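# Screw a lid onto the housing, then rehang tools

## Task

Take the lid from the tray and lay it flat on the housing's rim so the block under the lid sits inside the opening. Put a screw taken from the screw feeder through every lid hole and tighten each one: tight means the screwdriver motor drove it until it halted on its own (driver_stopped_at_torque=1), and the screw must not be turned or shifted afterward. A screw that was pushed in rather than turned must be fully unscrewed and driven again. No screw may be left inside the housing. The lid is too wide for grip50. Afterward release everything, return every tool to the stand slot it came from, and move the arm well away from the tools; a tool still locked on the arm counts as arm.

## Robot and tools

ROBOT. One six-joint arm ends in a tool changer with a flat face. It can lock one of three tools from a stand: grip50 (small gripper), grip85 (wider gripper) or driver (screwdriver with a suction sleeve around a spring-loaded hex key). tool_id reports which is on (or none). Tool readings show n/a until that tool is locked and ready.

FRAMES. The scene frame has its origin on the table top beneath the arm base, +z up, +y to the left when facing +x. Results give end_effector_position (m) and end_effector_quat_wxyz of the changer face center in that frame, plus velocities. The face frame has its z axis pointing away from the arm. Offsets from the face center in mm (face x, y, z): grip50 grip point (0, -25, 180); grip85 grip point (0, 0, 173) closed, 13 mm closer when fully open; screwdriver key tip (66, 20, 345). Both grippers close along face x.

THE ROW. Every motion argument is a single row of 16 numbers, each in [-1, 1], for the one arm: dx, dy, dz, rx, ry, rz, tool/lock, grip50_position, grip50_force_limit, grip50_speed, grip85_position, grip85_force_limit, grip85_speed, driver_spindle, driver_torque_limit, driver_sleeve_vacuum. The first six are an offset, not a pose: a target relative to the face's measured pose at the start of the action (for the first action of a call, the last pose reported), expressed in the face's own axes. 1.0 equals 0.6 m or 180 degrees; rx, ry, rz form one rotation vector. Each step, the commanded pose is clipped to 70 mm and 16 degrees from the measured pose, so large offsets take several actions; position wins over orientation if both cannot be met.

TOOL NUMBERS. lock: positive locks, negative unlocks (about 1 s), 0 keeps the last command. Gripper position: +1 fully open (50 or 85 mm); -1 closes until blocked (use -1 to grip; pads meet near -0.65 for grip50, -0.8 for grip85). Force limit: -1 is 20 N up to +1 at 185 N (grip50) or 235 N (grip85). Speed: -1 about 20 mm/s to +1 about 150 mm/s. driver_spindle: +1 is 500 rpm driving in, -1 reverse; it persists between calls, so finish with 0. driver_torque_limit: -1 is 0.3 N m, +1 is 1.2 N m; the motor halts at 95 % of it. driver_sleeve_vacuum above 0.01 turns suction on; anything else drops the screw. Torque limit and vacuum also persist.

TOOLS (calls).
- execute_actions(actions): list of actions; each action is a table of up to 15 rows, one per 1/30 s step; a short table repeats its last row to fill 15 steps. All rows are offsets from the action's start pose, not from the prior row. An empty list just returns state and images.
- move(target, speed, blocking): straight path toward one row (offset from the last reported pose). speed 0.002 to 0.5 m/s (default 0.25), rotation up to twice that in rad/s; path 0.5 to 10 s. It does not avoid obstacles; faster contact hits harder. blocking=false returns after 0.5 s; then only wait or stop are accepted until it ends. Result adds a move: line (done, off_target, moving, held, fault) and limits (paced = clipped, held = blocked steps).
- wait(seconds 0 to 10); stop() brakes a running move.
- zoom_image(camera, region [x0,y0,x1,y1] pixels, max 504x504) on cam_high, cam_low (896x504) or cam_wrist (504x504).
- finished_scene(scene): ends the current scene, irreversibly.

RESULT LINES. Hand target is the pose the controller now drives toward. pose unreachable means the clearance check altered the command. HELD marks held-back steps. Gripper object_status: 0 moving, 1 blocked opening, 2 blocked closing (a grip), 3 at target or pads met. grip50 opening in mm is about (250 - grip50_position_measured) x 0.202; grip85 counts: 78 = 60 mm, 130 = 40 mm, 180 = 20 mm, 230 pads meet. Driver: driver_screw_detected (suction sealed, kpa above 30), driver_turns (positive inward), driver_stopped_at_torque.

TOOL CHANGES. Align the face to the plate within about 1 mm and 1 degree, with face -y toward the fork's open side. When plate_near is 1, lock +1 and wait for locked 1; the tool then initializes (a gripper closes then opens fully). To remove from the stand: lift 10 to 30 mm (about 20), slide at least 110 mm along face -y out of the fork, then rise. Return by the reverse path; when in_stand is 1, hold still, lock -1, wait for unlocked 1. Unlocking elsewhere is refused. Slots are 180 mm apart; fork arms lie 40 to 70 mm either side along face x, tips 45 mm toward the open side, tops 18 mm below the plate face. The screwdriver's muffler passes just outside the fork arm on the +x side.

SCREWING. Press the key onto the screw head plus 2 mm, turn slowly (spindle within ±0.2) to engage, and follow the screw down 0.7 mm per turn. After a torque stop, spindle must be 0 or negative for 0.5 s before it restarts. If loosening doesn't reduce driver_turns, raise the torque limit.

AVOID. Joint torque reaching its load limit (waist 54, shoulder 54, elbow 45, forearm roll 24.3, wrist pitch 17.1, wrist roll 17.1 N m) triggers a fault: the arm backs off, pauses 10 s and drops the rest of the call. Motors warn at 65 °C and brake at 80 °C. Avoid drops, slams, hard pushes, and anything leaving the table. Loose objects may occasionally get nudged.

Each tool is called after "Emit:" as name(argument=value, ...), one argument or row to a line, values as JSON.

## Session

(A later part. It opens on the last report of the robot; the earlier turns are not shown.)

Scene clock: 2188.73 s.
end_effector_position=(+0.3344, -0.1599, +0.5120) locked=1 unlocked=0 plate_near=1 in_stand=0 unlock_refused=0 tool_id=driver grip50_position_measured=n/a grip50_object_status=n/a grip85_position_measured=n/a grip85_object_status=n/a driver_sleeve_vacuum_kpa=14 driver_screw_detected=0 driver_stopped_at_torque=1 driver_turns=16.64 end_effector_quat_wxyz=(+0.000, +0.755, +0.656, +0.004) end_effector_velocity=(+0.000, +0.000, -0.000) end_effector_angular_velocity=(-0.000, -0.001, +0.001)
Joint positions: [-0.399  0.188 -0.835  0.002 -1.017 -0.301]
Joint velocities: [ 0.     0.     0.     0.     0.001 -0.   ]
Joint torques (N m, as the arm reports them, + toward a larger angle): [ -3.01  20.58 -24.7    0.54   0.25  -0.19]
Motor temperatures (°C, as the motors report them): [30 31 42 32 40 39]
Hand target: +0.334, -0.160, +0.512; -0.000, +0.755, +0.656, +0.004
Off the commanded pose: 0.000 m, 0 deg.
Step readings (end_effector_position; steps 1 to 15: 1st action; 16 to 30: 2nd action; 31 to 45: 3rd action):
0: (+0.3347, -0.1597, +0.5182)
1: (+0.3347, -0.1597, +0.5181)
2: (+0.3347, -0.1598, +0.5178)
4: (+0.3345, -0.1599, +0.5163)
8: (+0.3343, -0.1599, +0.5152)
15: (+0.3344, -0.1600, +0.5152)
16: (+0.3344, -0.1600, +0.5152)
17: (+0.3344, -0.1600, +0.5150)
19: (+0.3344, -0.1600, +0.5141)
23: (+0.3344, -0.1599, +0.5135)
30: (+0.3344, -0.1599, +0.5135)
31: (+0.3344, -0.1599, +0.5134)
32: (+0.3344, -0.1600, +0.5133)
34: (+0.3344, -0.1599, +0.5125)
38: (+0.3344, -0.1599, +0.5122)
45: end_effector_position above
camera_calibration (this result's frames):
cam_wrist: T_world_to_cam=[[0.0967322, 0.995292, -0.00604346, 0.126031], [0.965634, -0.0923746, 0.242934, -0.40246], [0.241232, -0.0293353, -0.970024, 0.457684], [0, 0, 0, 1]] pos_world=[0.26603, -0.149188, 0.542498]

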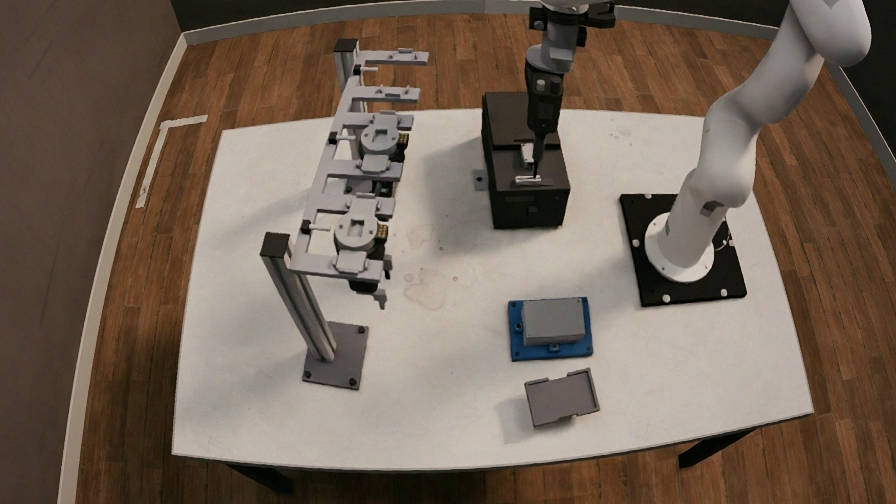

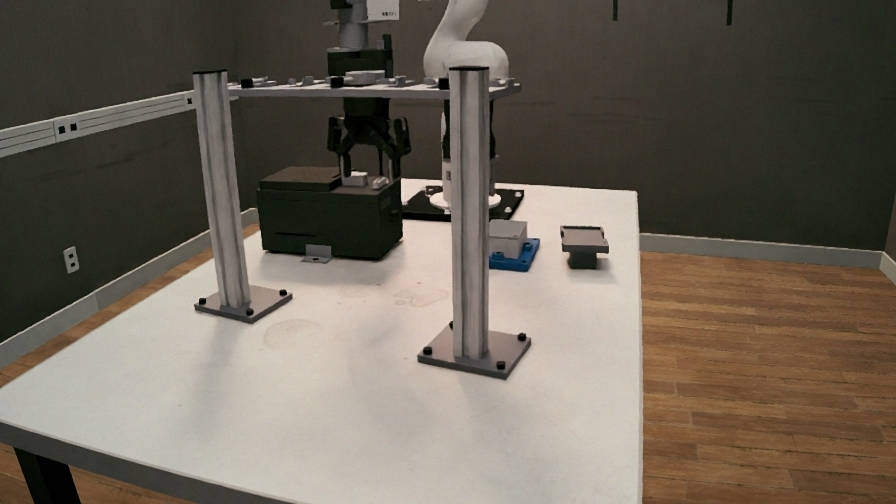

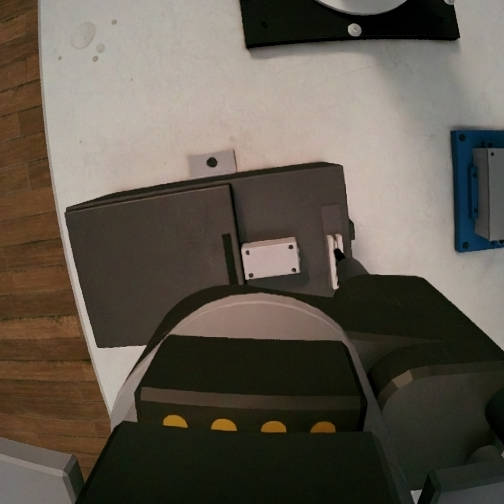

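Emit:
execute_actions(
  actions=[
    [[0,0,0.001,0,0,0,0,0,0,0,0,0,0,0.08,0,1]],
    [[0,0,0.001,0,0,0,0,0,0,0,0,0,0,0,0,1]],
  ],
)

Scene clock: 2202.27 s.
end_effector_position=(+0.3344, -0.1599, +0.5108) locked=1 unlocked=0 plate_near=1 in_stand=0 unlock_refused=0 tool_id=driver grip50_position_measured=n/a grip50_object_status=n/a grip85_position_measured=n/a grip85_object_status=n/a driver_sleeve_vacuum_kpa=40 driver_screw_detected=1 driver_stopped_at_torque=0 driver_turns=16.97 end_effector_quat_wxyz=(+0.000, +0.755, +0.656, +0.004) end_effector_velocity=(+0.000, +0.000, -0.001) end_effector_angular_velocity=(+0.001, +0.001, +0.000)
Joint positions: [-0.399  0.187 -0.832  0.002 -1.014 -0.301]
Joint velocities: [ 0.    -0.001  0.     0.     0.    -0.   ]
Joint torques (N m, as the arm reports them, + toward a larger angle): [ -1.83  22.51 -25.36   0.69   0.18  -0.3 ]
Motor temperatures (°C, as the motors report them): [30 31 42 32 40 39]
Hand target: +0.334, -0.160, +0.511; -0.000, +0.755, +0.656, +0.004
Off the commanded pose: 0.000 m, 0 deg.
Step readings (end_effector_position; steps 1 to 15: 1st action; 16 to 30: 2nd action):
0: (+0.3344, -0.1599, +0.5120)
1: (+0.3344, -0.1599, +0.5119)
2: (+0.3344, -0.1599, +0.5119)
4: (+0.3344, -0.1599, +0.5116)
8: (+0.3344, -0.1599, +0.5113)
15: (+0.3344, -0.1599, +0.5113)
16: (+0.3344, -0.1599, +0.5113)
17: (+0.3344, -0.1599, +0.5113)
19: (+0.3344, -0.1599, +0.5111)
23: (+0.3344, -0.1599, +0.5109)
30: end_effector_position above
camera_calibration (this result's frames):
cam_wrist: T_world_to_cam=[[0.0967286, 0.995293, -0.00603319, 0.126013], [0.965656, -0.0923763, 0.242847, -0.402114], [0.241146, -0.0293162, -0.970046, 0.456521], [0, 0, 0, 1]] pos_world=[0.266026, -0.149182, 0.541259]

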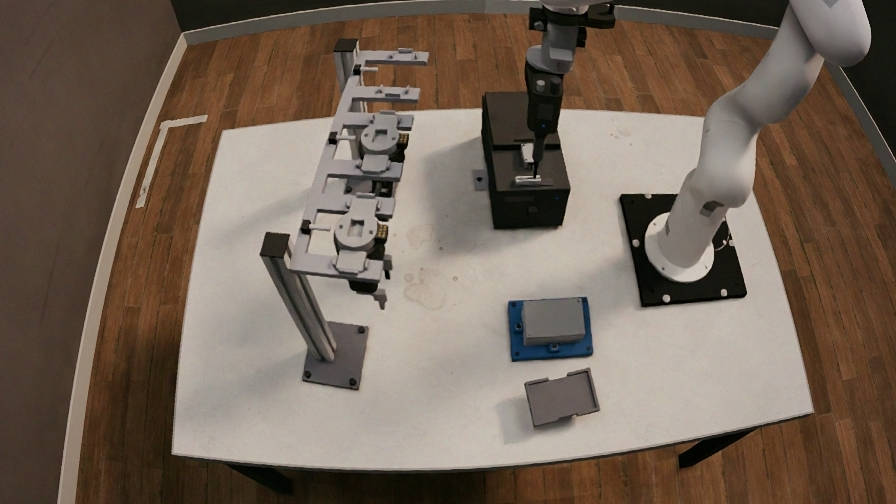

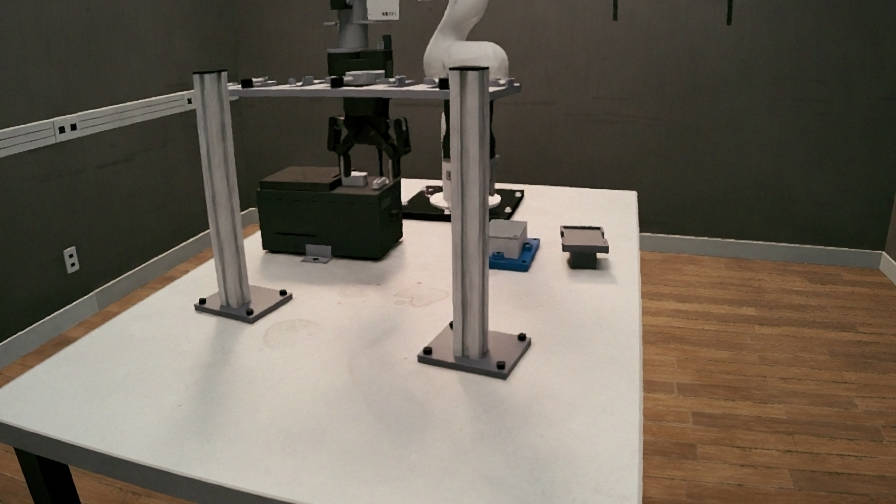

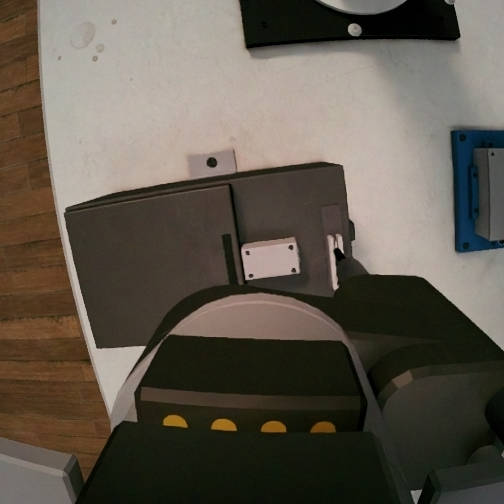

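Detected (kPa 40). Lift slowly, then up.

Emit:
move(
  target=[0,0,-0.06,0,0,0,0,0,0,0,0,0,0,0,0,1],
  speed=0.03,
)

Scene clock: 2207.13 s.
end_effector_position=(+0.3342, -0.1601, +0.5467) locked=1 unlocked=0 plate_near=1 in_stand=0 unlock_refused=0 tool_id=driver grip50_position_measured=n/a grip50_object_status=n/a grip85_position_measured=n/a grip85_object_status=n/a driver_sleeve_vacuum_kpa=39 driver_screw_detected=1 driver_stopped_at_torque=0 driver_turns=16.97 end_effector_quat_wxyz=(-0.000, +0.755, +0.656, +0.004) end_effector_velocity=(+0.000, +0.000, +0.001) end_effector_angular_velocity=(-0.000, +0.001, +0.002)
Joint positions: [-0.399  0.204 -0.899  0.002 -1.098 -0.301]
Joint velocities: [ 0.001  0.    -0.002 -0.001 -0.003 -0.001]
Joint torques (N m, as the arm reports them, + toward a larger angle): [ -0.92  21.59 -26.86   1.42   0.13  -0.28]
Motor temperatures (°C, as the motors report them): [30 31 42 32 40 39]
Hand target: +0.334, -0.160, +0.547; -0.000, +0.755, +0.656, +0.004
Off the commanded pose: 0.000 m, 0 deg.
move: done
camera_calibration (this result's frames):
cam_wrist: T_world_to_cam=[[0.0966008, 0.995306, -0.00592983, 0.126378], [0.965689, -0.09228, 0.242755, -0.410613], [0.241068, -0.0291767, -0.97007, 0.491437], [0, 0, 0, 1]] pos_world=[0.265847, -0.149337, 0.577156]

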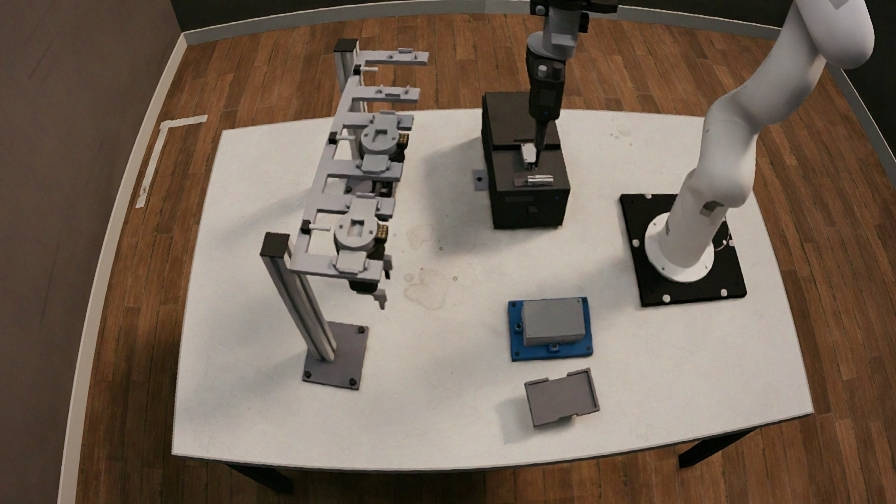

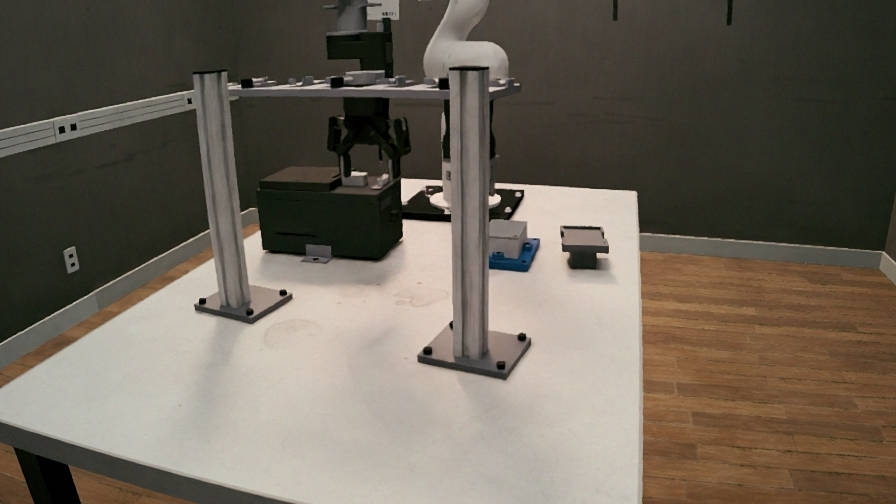

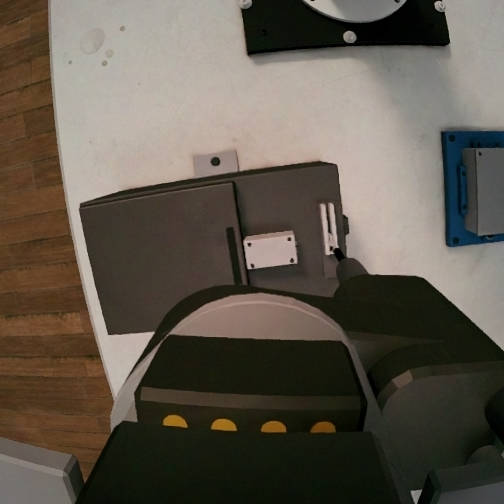

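Emit:
zoom_image(
  camera="cam_low",
  region=[330, 120, 420, 200],
)

Emit:
zoom_image(
  camera="cam_wrist",
  region=[290, 180, 390, 280],
)

Emit:
zoom_image(
  camera="cam_high",
  region=[480, 130, 580, 210],
)

Region (330, 120, 420, 200) of cam_low's 896x504 image, scaled by 5.600, with more detail than that image has.

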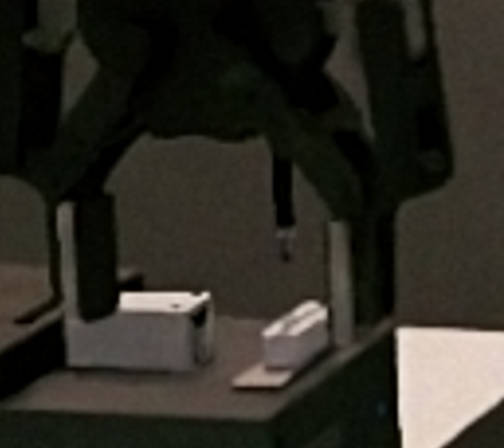

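Region (290, 180, 390, 280) of cam_wrist's 504x504 image, scaled by 5.040, with more detail than that image has.

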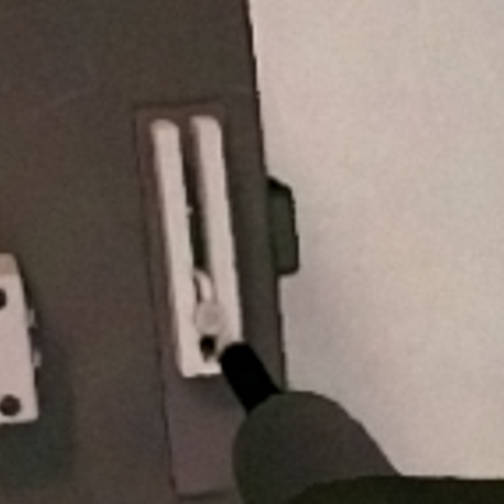

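Region (480, 130, 580, 210) of cam_high's 896x504 image, scaled by 5.040, with more detail than that image has; it fills the top 403 rows of this view, and the rest is white.

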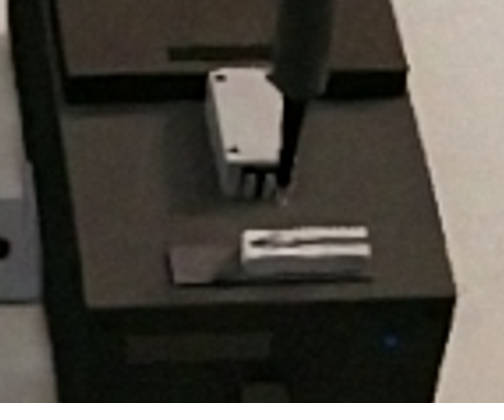

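Emit:
move(
  target=[0.3694,-0.1784,0.178,0,0,0,0,0,0,0,0,0,0,0,0,1],
  speed=0.15,
)

Emit:
zoom_image(
  camera="cam_wrist",
  region=[310, 215, 370, 275],
)

Scene clock: 2237.10 s.
end_effector_position=(+0.2599, +0.0749, +0.4407) locked=1 unlocked=0 plate_near=1 in_stand=0 unlock_refused=0 tool_id=driver grip50_position_measured=n/a grip50_object_status=n/a grip85_position_measured=n/a grip85_object_status=n/a driver_sleeve_vacuum_kpa=39 driver_screw_detected=1 driver_stopped_at_torque=0 driver_turns=16.97 end_effector_quat_wxyz=(-0.001, +0.755, +0.656, +0.004) end_effector_velocity=(-0.000, +0.001, -0.001) end_effector_angular_velocity=(-0.001, +0.001, -0.001)
Joint positions: [ 0.329  0.419 -0.499 -0.001 -0.913  0.43 ]
Joint velocities: [ 0.004 -0.001  0.002 -0.001  0.001  0.006]
Joint torques (N m, as the arm reports them, + toward a larger angle): [ -2.29   8.29 -25.99   0.9    0.8   -0.26]
Motor temperatures (°C, as the motors report them): [30 31 42 32 40 39]
Hand target: +0.260, +0.075, +0.441; -0.001, +0.755, +0.656, +0.004
Off the commanded pose: 0.000 m, 0 deg.
move: done
camera_calibration (this result's frames):
cam_wrist: T_world_to_cam=[[0.0970228, 0.99527, -0.00498401, -0.101444], [0.965817, -0.0929398, 0.241991, -0.291116], [0.240383, -0.0282923, -0.970266, 0.413649], [0, 0, 0, 1]] pos_world=[0.191573, 0.0856105, 0.471292]

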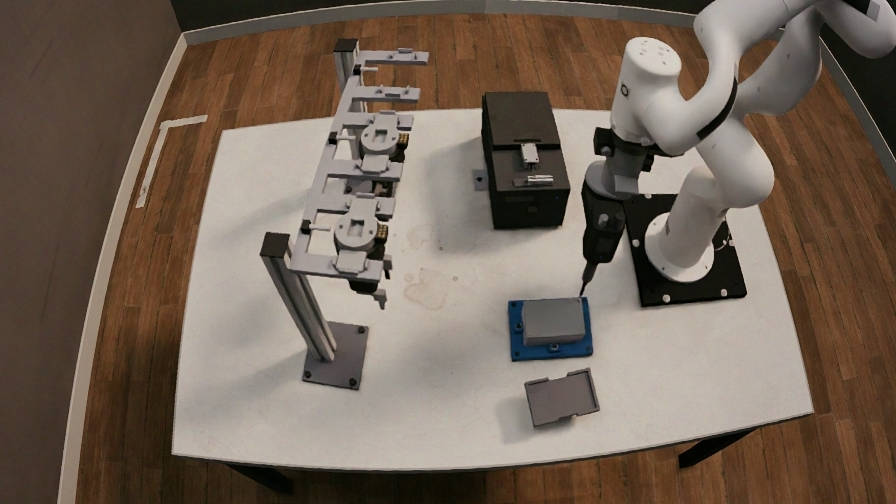

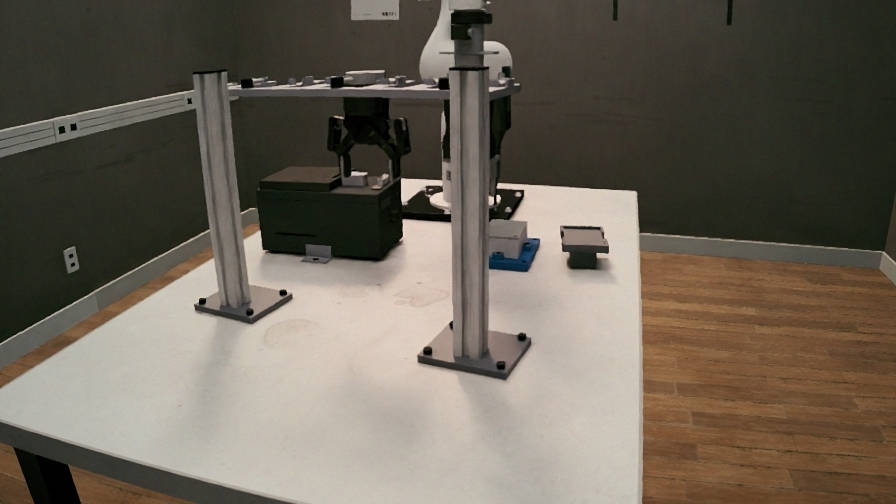

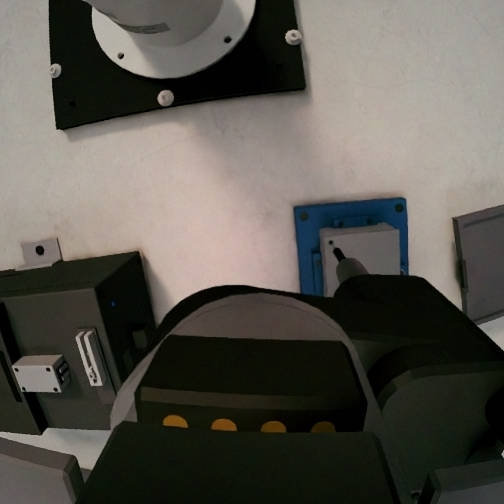

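Region (310, 215, 370, 275) of cam_wrist's 504x504 image, scaled by 8.400, with more detail than that image has.

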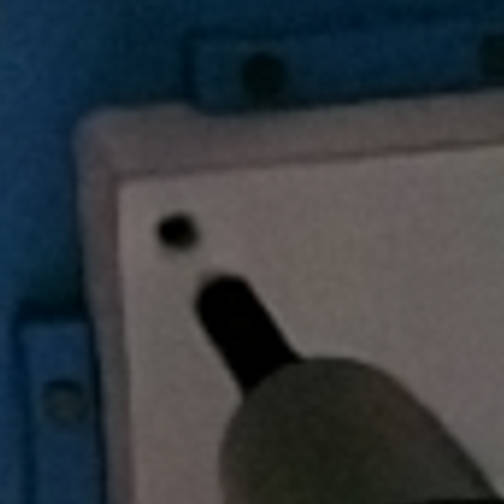

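Emit:
move(
  target=[0,0,0.028,0,0,0,0,0,0,0,0,0,0,0,0,1],
  speed=0.03,
)

Emit:
zoom_image(
  camera="cam_wrist",
  region=[310, 225, 370, 285],
)

Scene clock: 2247.73 s.
end_effector_position=(+0.2600, +0.0750, +0.4240) locked=1 unlocked=0 plate_near=1 in_stand=0 unlock_refused=0 tool_id=driver grip50_position_measured=n/a grip50_object_status=n/a grip85_position_measured=n/a grip85_object_status=n/a driver_sleeve_vacuum_kpa=39 driver_screw_detected=1 driver_stopped_at_torque=0 driver_turns=16.97 end_effector_quat_wxyz=(-0.001, +0.755, +0.656, +0.004) end_effector_velocity=(+0.000, -0.000, -0.000) end_effector_angular_velocity=(+0.000, -0.000, -0.001)
Joint positions: [ 0.329  0.4   -0.472 -0.001 -0.867  0.43 ]
Joint velocities: [-0.001 -0.001 -0.     0.     0.001  0.   ]
Joint torques (N m, as the arm reports them, + toward a larger angle): [ -1.05   8.73 -25.19   0.73   0.8   -0.26]
Motor temperatures (°C, as the motors report them): [30 31 42 32 40 39]
Hand target: +0.260, +0.075, +0.424; -0.001, +0.755, +0.656, +0.004
Off the commanded pose: 0.000 m, 0 deg.
move: done
camera_calibration (this result's frames):
cam_wrist: T_world_to_cam=[[0.0970882, 0.995263, -0.00498101, -0.101638], [0.965779, -0.0930003, 0.242119, -0.287211], [0.240509, -0.0283175, -0.970234, 0.397375], [0, 0, 0, 1]] pos_world=[0.191678, 0.0856984, 0.45458]

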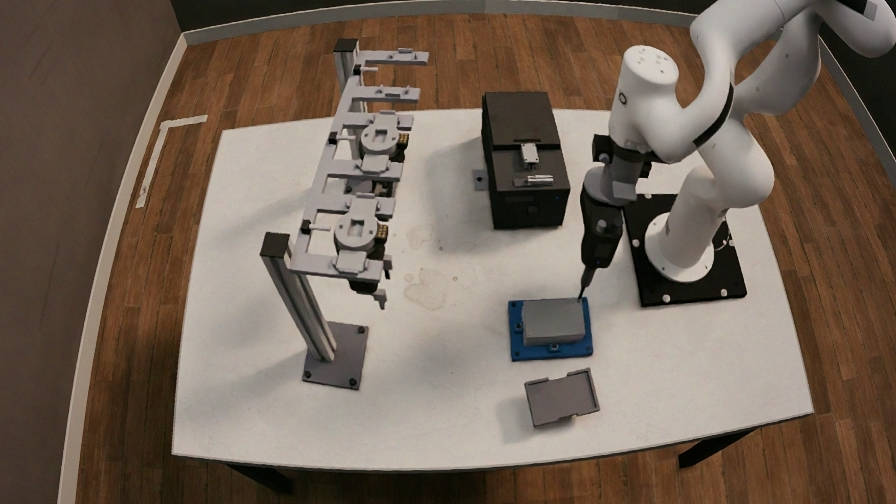

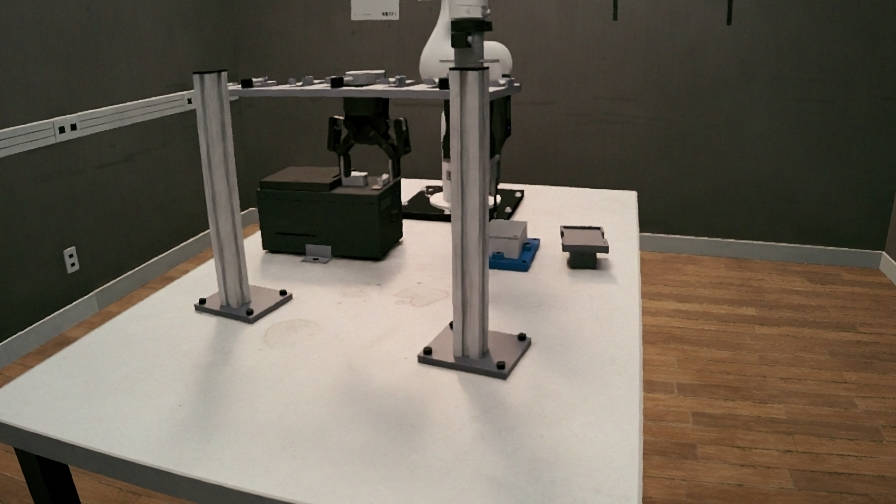

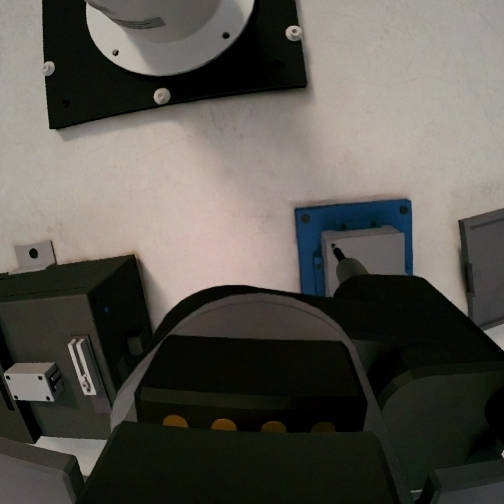

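Region (310, 225, 370, 285) of cam_wrist's 504x504 image, scaled by 8.400, with more detail than that image has.

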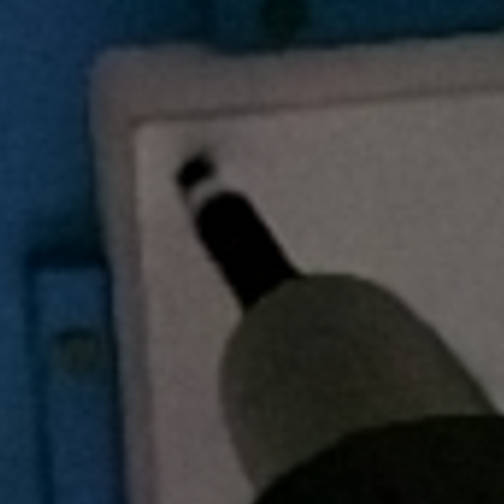

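Emit:
execute_actions(
  actions=[
    [[-0.0004,-0.0008,0.004,0,0,0,0,0,0,0,0,0,0,0,0,1]],
    [[0,0,0.002,0,0,0,0,0,0,0,0,0,0,0,0,1]],
    [[0,0,0.002,0,0,0,0,0,0,0,0,0,0,0,0,1]],
  ],
)

Emit:
zoom_image(
  camera="cam_wrist",
  region=[310, 225, 370, 285],
)

Scene clock: 2260.50 s.
end_effector_position=(+0.2596, +0.0748, +0.4193) locked=1 unlocked=0 plate_near=1 in_stand=0 unlock_refused=0 tool_id=driver grip50_position_measured=n/a grip50_object_status=n/a grip85_position_measured=n/a grip85_object_status=n/a driver_sleeve_vacuum_kpa=34 driver_screw_detected=1 driver_stopped_at_torque=0 driver_turns=16.97 end_effector_quat_wxyz=(-0.001, +0.755, +0.656, +0.004) end_effector_velocity=(+0.000, -0.000, +0.000) end_effector_angular_velocity=(-0.000, -0.002, +0.000)
Joint positions: [ 0.329  0.395 -0.463 -0.001 -0.854  0.43 ]
Joint velocities: [-0.     0.001 -0.    -0.001  0.001  0.   ]
Joint torques (N m, as the arm reports them, + toward a larger angle): [ -1.66   6.46 -25.46   0.69   0.91  -0.31]
Motor temperatures (°C, as the motors report them): [30 30 42 32 40 39]
Hand target: +0.260, +0.075, +0.419; -0.001, +0.755, +0.656, +0.004
Off the commanded pose: 0.000 m, 0 deg.
Step readings (end_effector_position; steps 1 to 15: 1st action; 16 to 30: 2nd action; 31 to 45: 3rd action):
0: (+0.2600, +0.0749, +0.4239)
1: (+0.2600, +0.0749, +0.4239)
2: (+0.2600, +0.0749, +0.4237)
4: (+0.2597, +0.0749, +0.4225)
8: (+0.2595, +0.0748, +0.4217)
15: (+0.2595, +0.0748, +0.4217)
16: (+0.2595, +0.0748, +0.4216)
17: (+0.2596, +0.0748, +0.4215)
19: (+0.2596, +0.0748, +0.4209)
23: (+0.2595, +0.0748, +0.4205)
30: (+0.2596, +0.0748, +0.4205)
31: (+0.2596, +0.0748, +0.4205)
32: (+0.2596, +0.0748, +0.4203)
34: (+0.2596, +0.0748, +0.4197)
38: (+0.2595, +0.0748, +0.4193)
45: end_effector_position above
camera_calibration (this result's frames):
cam_wrist: T_world_to_cam=[[0.0971068, 0.995262, -0.00496505, -0.101485], [0.965759, -0.0930201, 0.24219, -0.285641], [0.24058, -0.0283133, -0.970216, 0.39283], [0, 0, 0, 1]] pos_world=[0.191208, 0.0855562, 0.449806]

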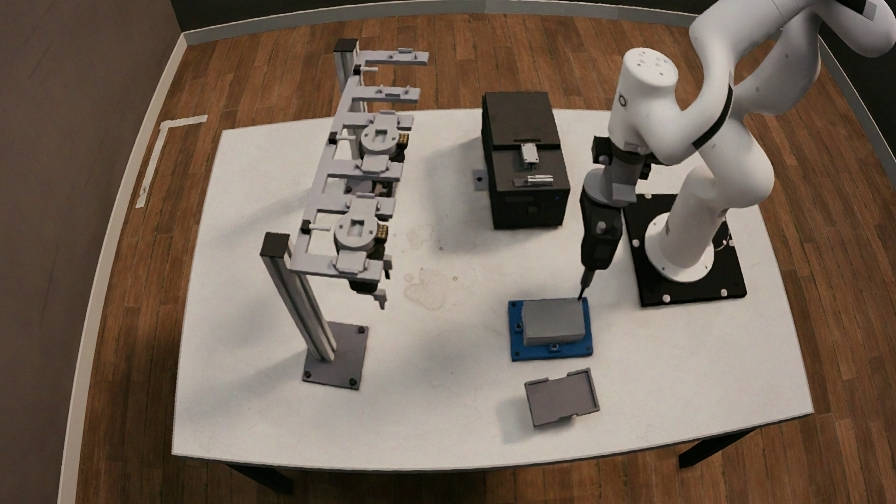

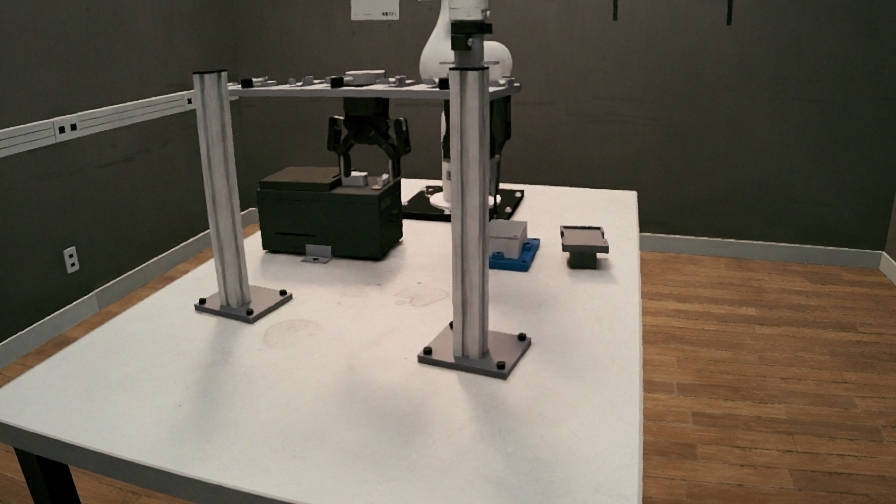

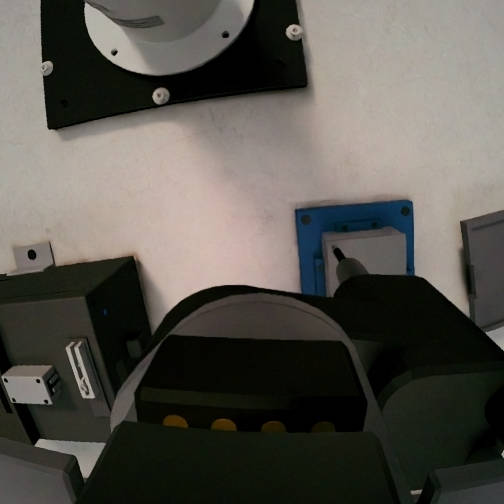

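Region (310, 225, 370, 285) of cam_wrist's 504x504 image, scaled by 8.400, with more detail than that image has.

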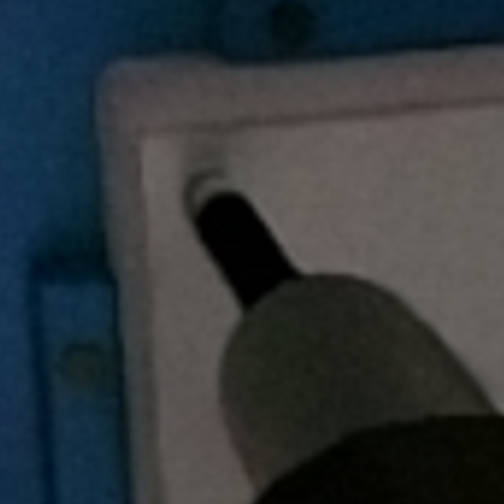

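Emit:
execute_actions(
  actions=[
    [[0,-0.0006,0,0,0,0,0,0,0,0,0,0,0,0,0,1]],
  ],
)

Scene clock: 2271.67 s.
end_effector_position=(+0.2592, +0.0749, +0.4193) locked=1 unlocked=0 plate_near=1 in_stand=0 unlock_refused=0 tool_id=driver grip50_position_measured=n/a grip50_object_status=n/a grip85_position_measured=n/a grip85_object_status=n/a driver_sleeve_vacuum_kpa=35 driver_screw_detected=1 driver_stopped_at_torque=0 driver_turns=16.97 end_effector_quat_wxyz=(-0.001, +0.755, +0.656, +0.004) end_effector_velocity=(+0.001, -0.000, +0.001) end_effector_angular_velocity=(+0.000, -0.003, +0.000)
Joint positions: [ 0.33   0.396 -0.463 -0.001 -0.854  0.431]
Joint velocities: [-0.     0.    -0.001 -0.001  0.002 -0.   ]
Joint torques (N m, as the arm reports them, + toward a larger angle): [ -1.49   9.31 -25.61   0.72   0.68  -0.33]
Motor temperatures (°C, as the motors report them): [30 30 42 32 40 39]
Hand target: +0.259, +0.075, +0.419; -0.001, +0.755, +0.656, +0.004
Off the commanded pose: 0.000 m, 0 deg.
Step readings (end_effector_position):
0: (+0.2596, +0.0748, +0.4193)
1: (+0.2596, +0.0748, +0.4193)
2: (+0.2595, +0.0748, +0.4193)
4: (+0.2593, +0.0748, +0.4193)
8: (+0.2592, +0.0749, +0.4193)
15: end_effector_position above
camera_calibration (this result's frames):
cam_wrist: T_world_to_cam=[[0.0971097, 0.995261, -0.00495642, -0.101507], [0.965754, -0.0930244, 0.24221, -0.285304], [0.240601, -0.0283076, -0.970211, 0.392909], [0, 0, 0, 1]] pos_world=[0.190856, 0.0856079, 0.449805]

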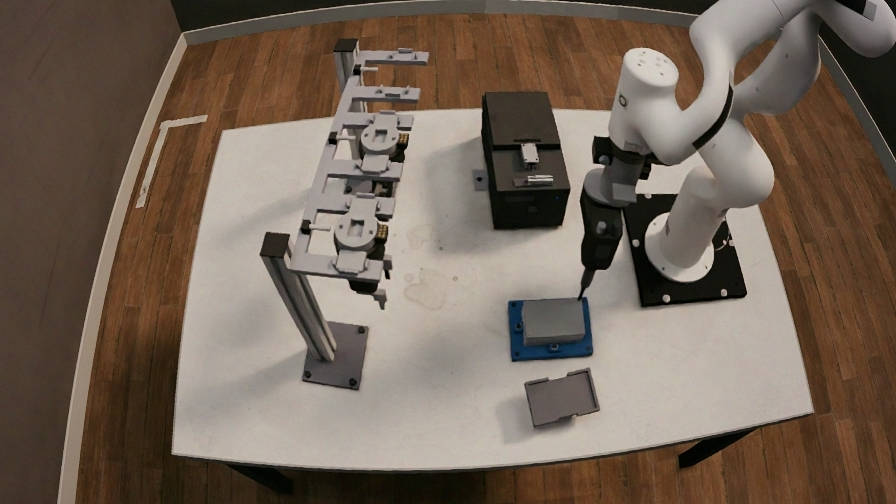

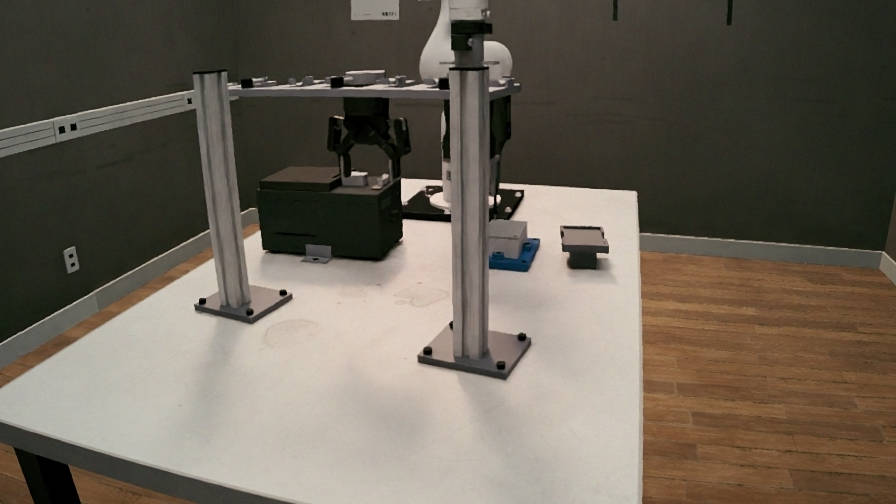

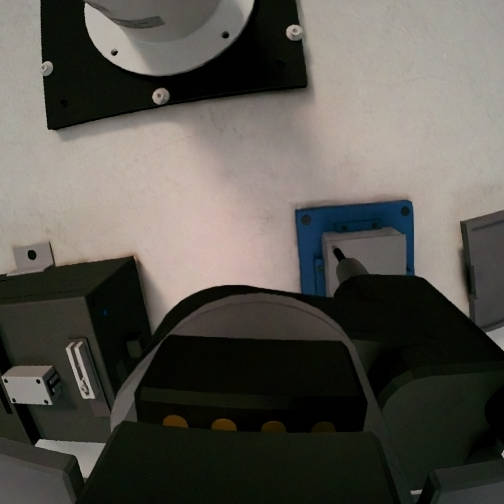

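Emit:
execute_actions(
  actions=[
    [[-0.0007,0,0,0,0,0,0,0,0,0,0,0,0,0,0,1]],
  ],
)

Scene clock: 2277.60 s.
end_effector_position=(+0.2592, +0.0744, +0.4193) locked=1 unlocked=0 plate_near=1 in_stand=0 unlock_refused=0 tool_id=driver grip50_position_measured=n/a grip50_object_status=n/a grip85_position_measured=n/a grip85_object_status=n/a driver_sleeve_vacuum_kpa=39 driver_screw_detected=1 driver_stopped_at_torque=0 driver_turns=16.97 end_effector_quat_wxyz=(-0.001, +0.755, +0.656, +0.004) end_effector_velocity=(-0.000, -0.000, -0.000) end_effector_angular_velocity=(-0.000, +0.001, -0.000)
Joint positions: [ 0.328  0.397 -0.462 -0.001 -0.854  0.429]
Joint velocities: [ 0.    -0.001  0.     0.    -0.     0.   ]
Joint torques (N m, as the arm reports them, + toward a larger angle): [ -2.19   8.17 -25.96   0.62   0.76  -0.27]
Motor temperatures (°C, as the motors report them): [30 30 42 32 40 39]
Hand target: +0.259, +0.074, +0.419; -0.001, +0.755, +0.656, +0.004
Off the commanded pose: 0.000 m, 0 deg.
Step readings (end_effector_position):
0: (+0.2592, +0.0749, +0.4193)
1: (+0.2592, +0.0749, +0.4193)
2: (+0.2592, +0.0748, +0.4193)
4: (+0.2592, +0.0746, +0.4193)
8: (+0.2592, +0.0745, +0.4193)
15: end_effector_position above
camera_calibration (this result's frames):
cam_wrist: T_world_to_cam=[[0.0971079, 0.995262, -0.00495011, -0.101092], [0.965751, -0.0930238, 0.24222, -0.28529], [0.240612, -0.0283021, -0.970209, 0.392905], [0, 0, 0, 1]] pos_world=[0.190799, 0.0851945, 0.449803]

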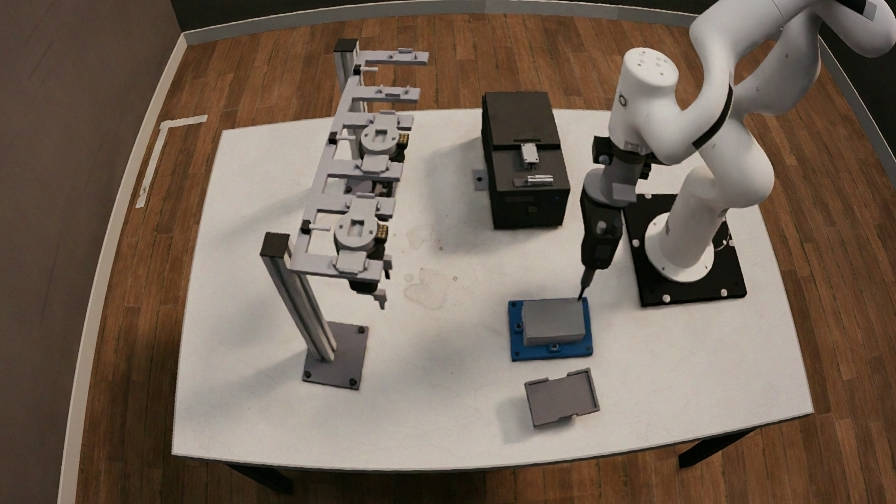

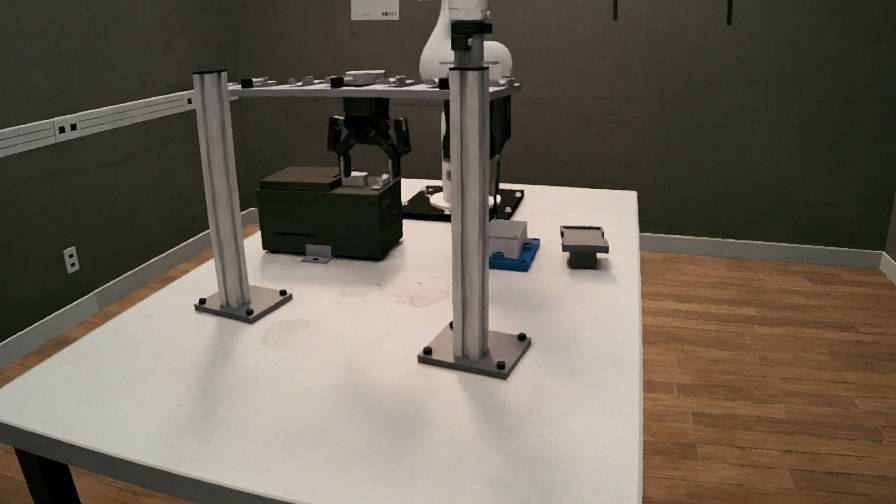

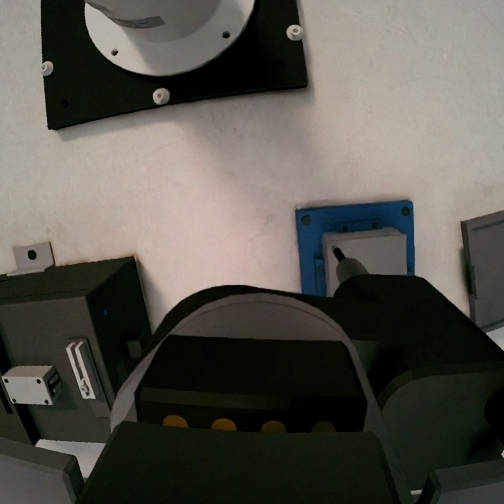

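kPa 39 at (0.2592, 0.0744). Descend to thread.

Emit:
execute_actions(
  actions=[
    [[-0.0002,0,0.0025,0,0,0,0,0,0,0,0,0,0,0,0,1]],
    [[0,0,0.0025,0,0,0,0,0,0,0,0,0,0,0,0,1]],
    [[0,0,0.002,0,0,0,0,0,0,0,0,0,0,0,0,1]],
  ],
)

Scene clock: 2283.13 s.
end_effector_position=(+0.2592, +0.0744, +0.4151) locked=1 unlocked=0 plate_near=1 in_stand=0 unlock_refused=0 tool_id=driver grip50_position_measured=n/a grip50_object_status=n/a grip85_position_measured=n/a grip85_object_status=n/a driver_sleeve_vacuum_kpa=39 driver_screw_detected=1 driver_stopped_at_torque=0 driver_turns=16.97 end_effector_quat_wxyz=(-0.001, +0.755, +0.656, +0.004) end_effector_velocity=(+0.000, -0.000, -0.000) end_effector_angular_velocity=(+0.000, -0.003, -0.000)
Joint positions: [ 0.328  0.391 -0.456 -0.001 -0.842  0.429]
Joint velocities: [-0.001  0.     0.    -0.001  0.003 -0.   ]
Joint torques (N m, as the arm reports them, + toward a larger angle): [ -1.32   8.42 -25.29   0.61   0.75  -0.42]
Motor temperatures (°C, as the motors report them): [30 30 42 32 40 39]
Hand target: +0.259, +0.074, +0.415; -0.001, +0.755, +0.656, +0.004
Off the commanded pose: 0.000 m, 0 deg.
Step readings (end_effector_position; steps 1 to 15: 1st action; 16 to 30: 2nd action; 31 to 45: 3rd action):
0: (+0.2592, +0.0744, +0.4193)
1: (+0.2592, +0.0744, +0.4193)
2: (+0.2592, +0.0744, +0.4191)
4: (+0.2592, +0.0744, +0.4183)
8: (+0.2591, +0.0743, +0.4178)
15: (+0.2591, +0.0743, +0.4178)
16: (+0.2591, +0.0743, +0.4178)
17: (+0.2592, +0.0743, +0.4176)
19: (+0.2592, +0.0743, +0.4168)
23: (+0.2591, +0.0743, +0.4163)
30: (+0.2592, +0.0743, +0.4163)
31: (+0.2592, +0.0743, +0.4163)
32: (+0.2592, +0.0744, +0.4161)
34: (+0.2592, +0.0744, +0.4155)
38: (+0.2591, +0.0743, +0.4151)
45: end_effector_position above
camera_calibration (this result's frames):
cam_wrist: T_world_to_cam=[[0.0971247, 0.99526, -0.00493133, -0.101033], [0.965731, -0.0930425, 0.242297, -0.284334], [0.240689, -0.0282953, -0.97019, 0.388825], [0, 0, 0, 1]] pos_world=[0.190817, 0.0851006, 0.445629]

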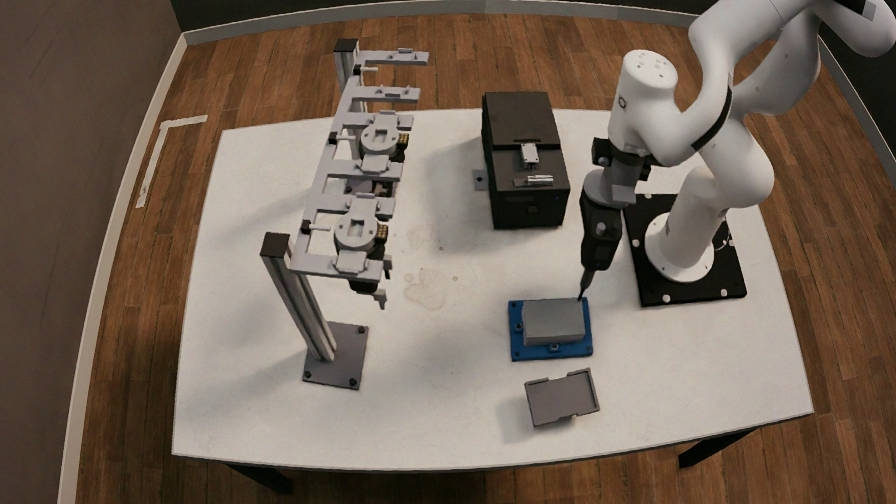

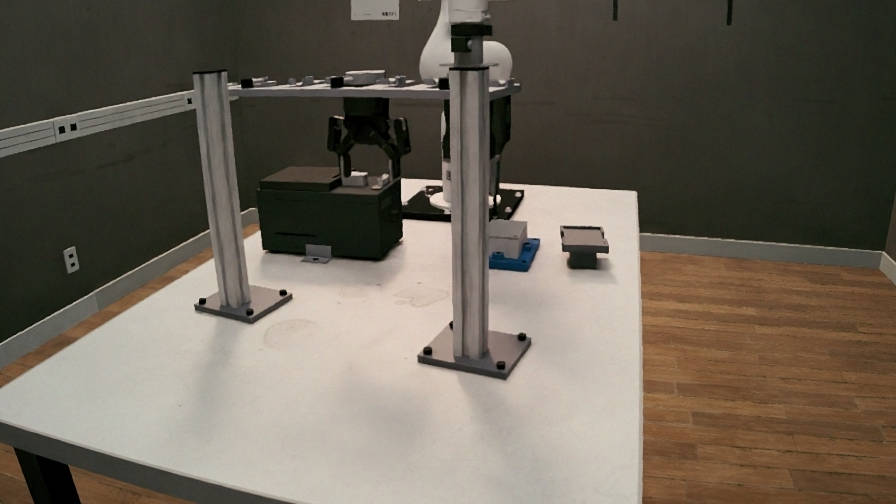

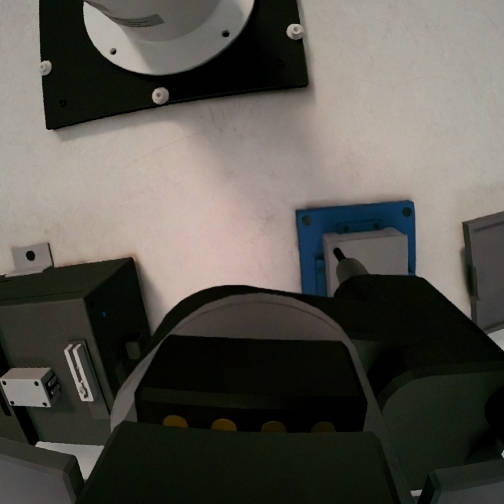

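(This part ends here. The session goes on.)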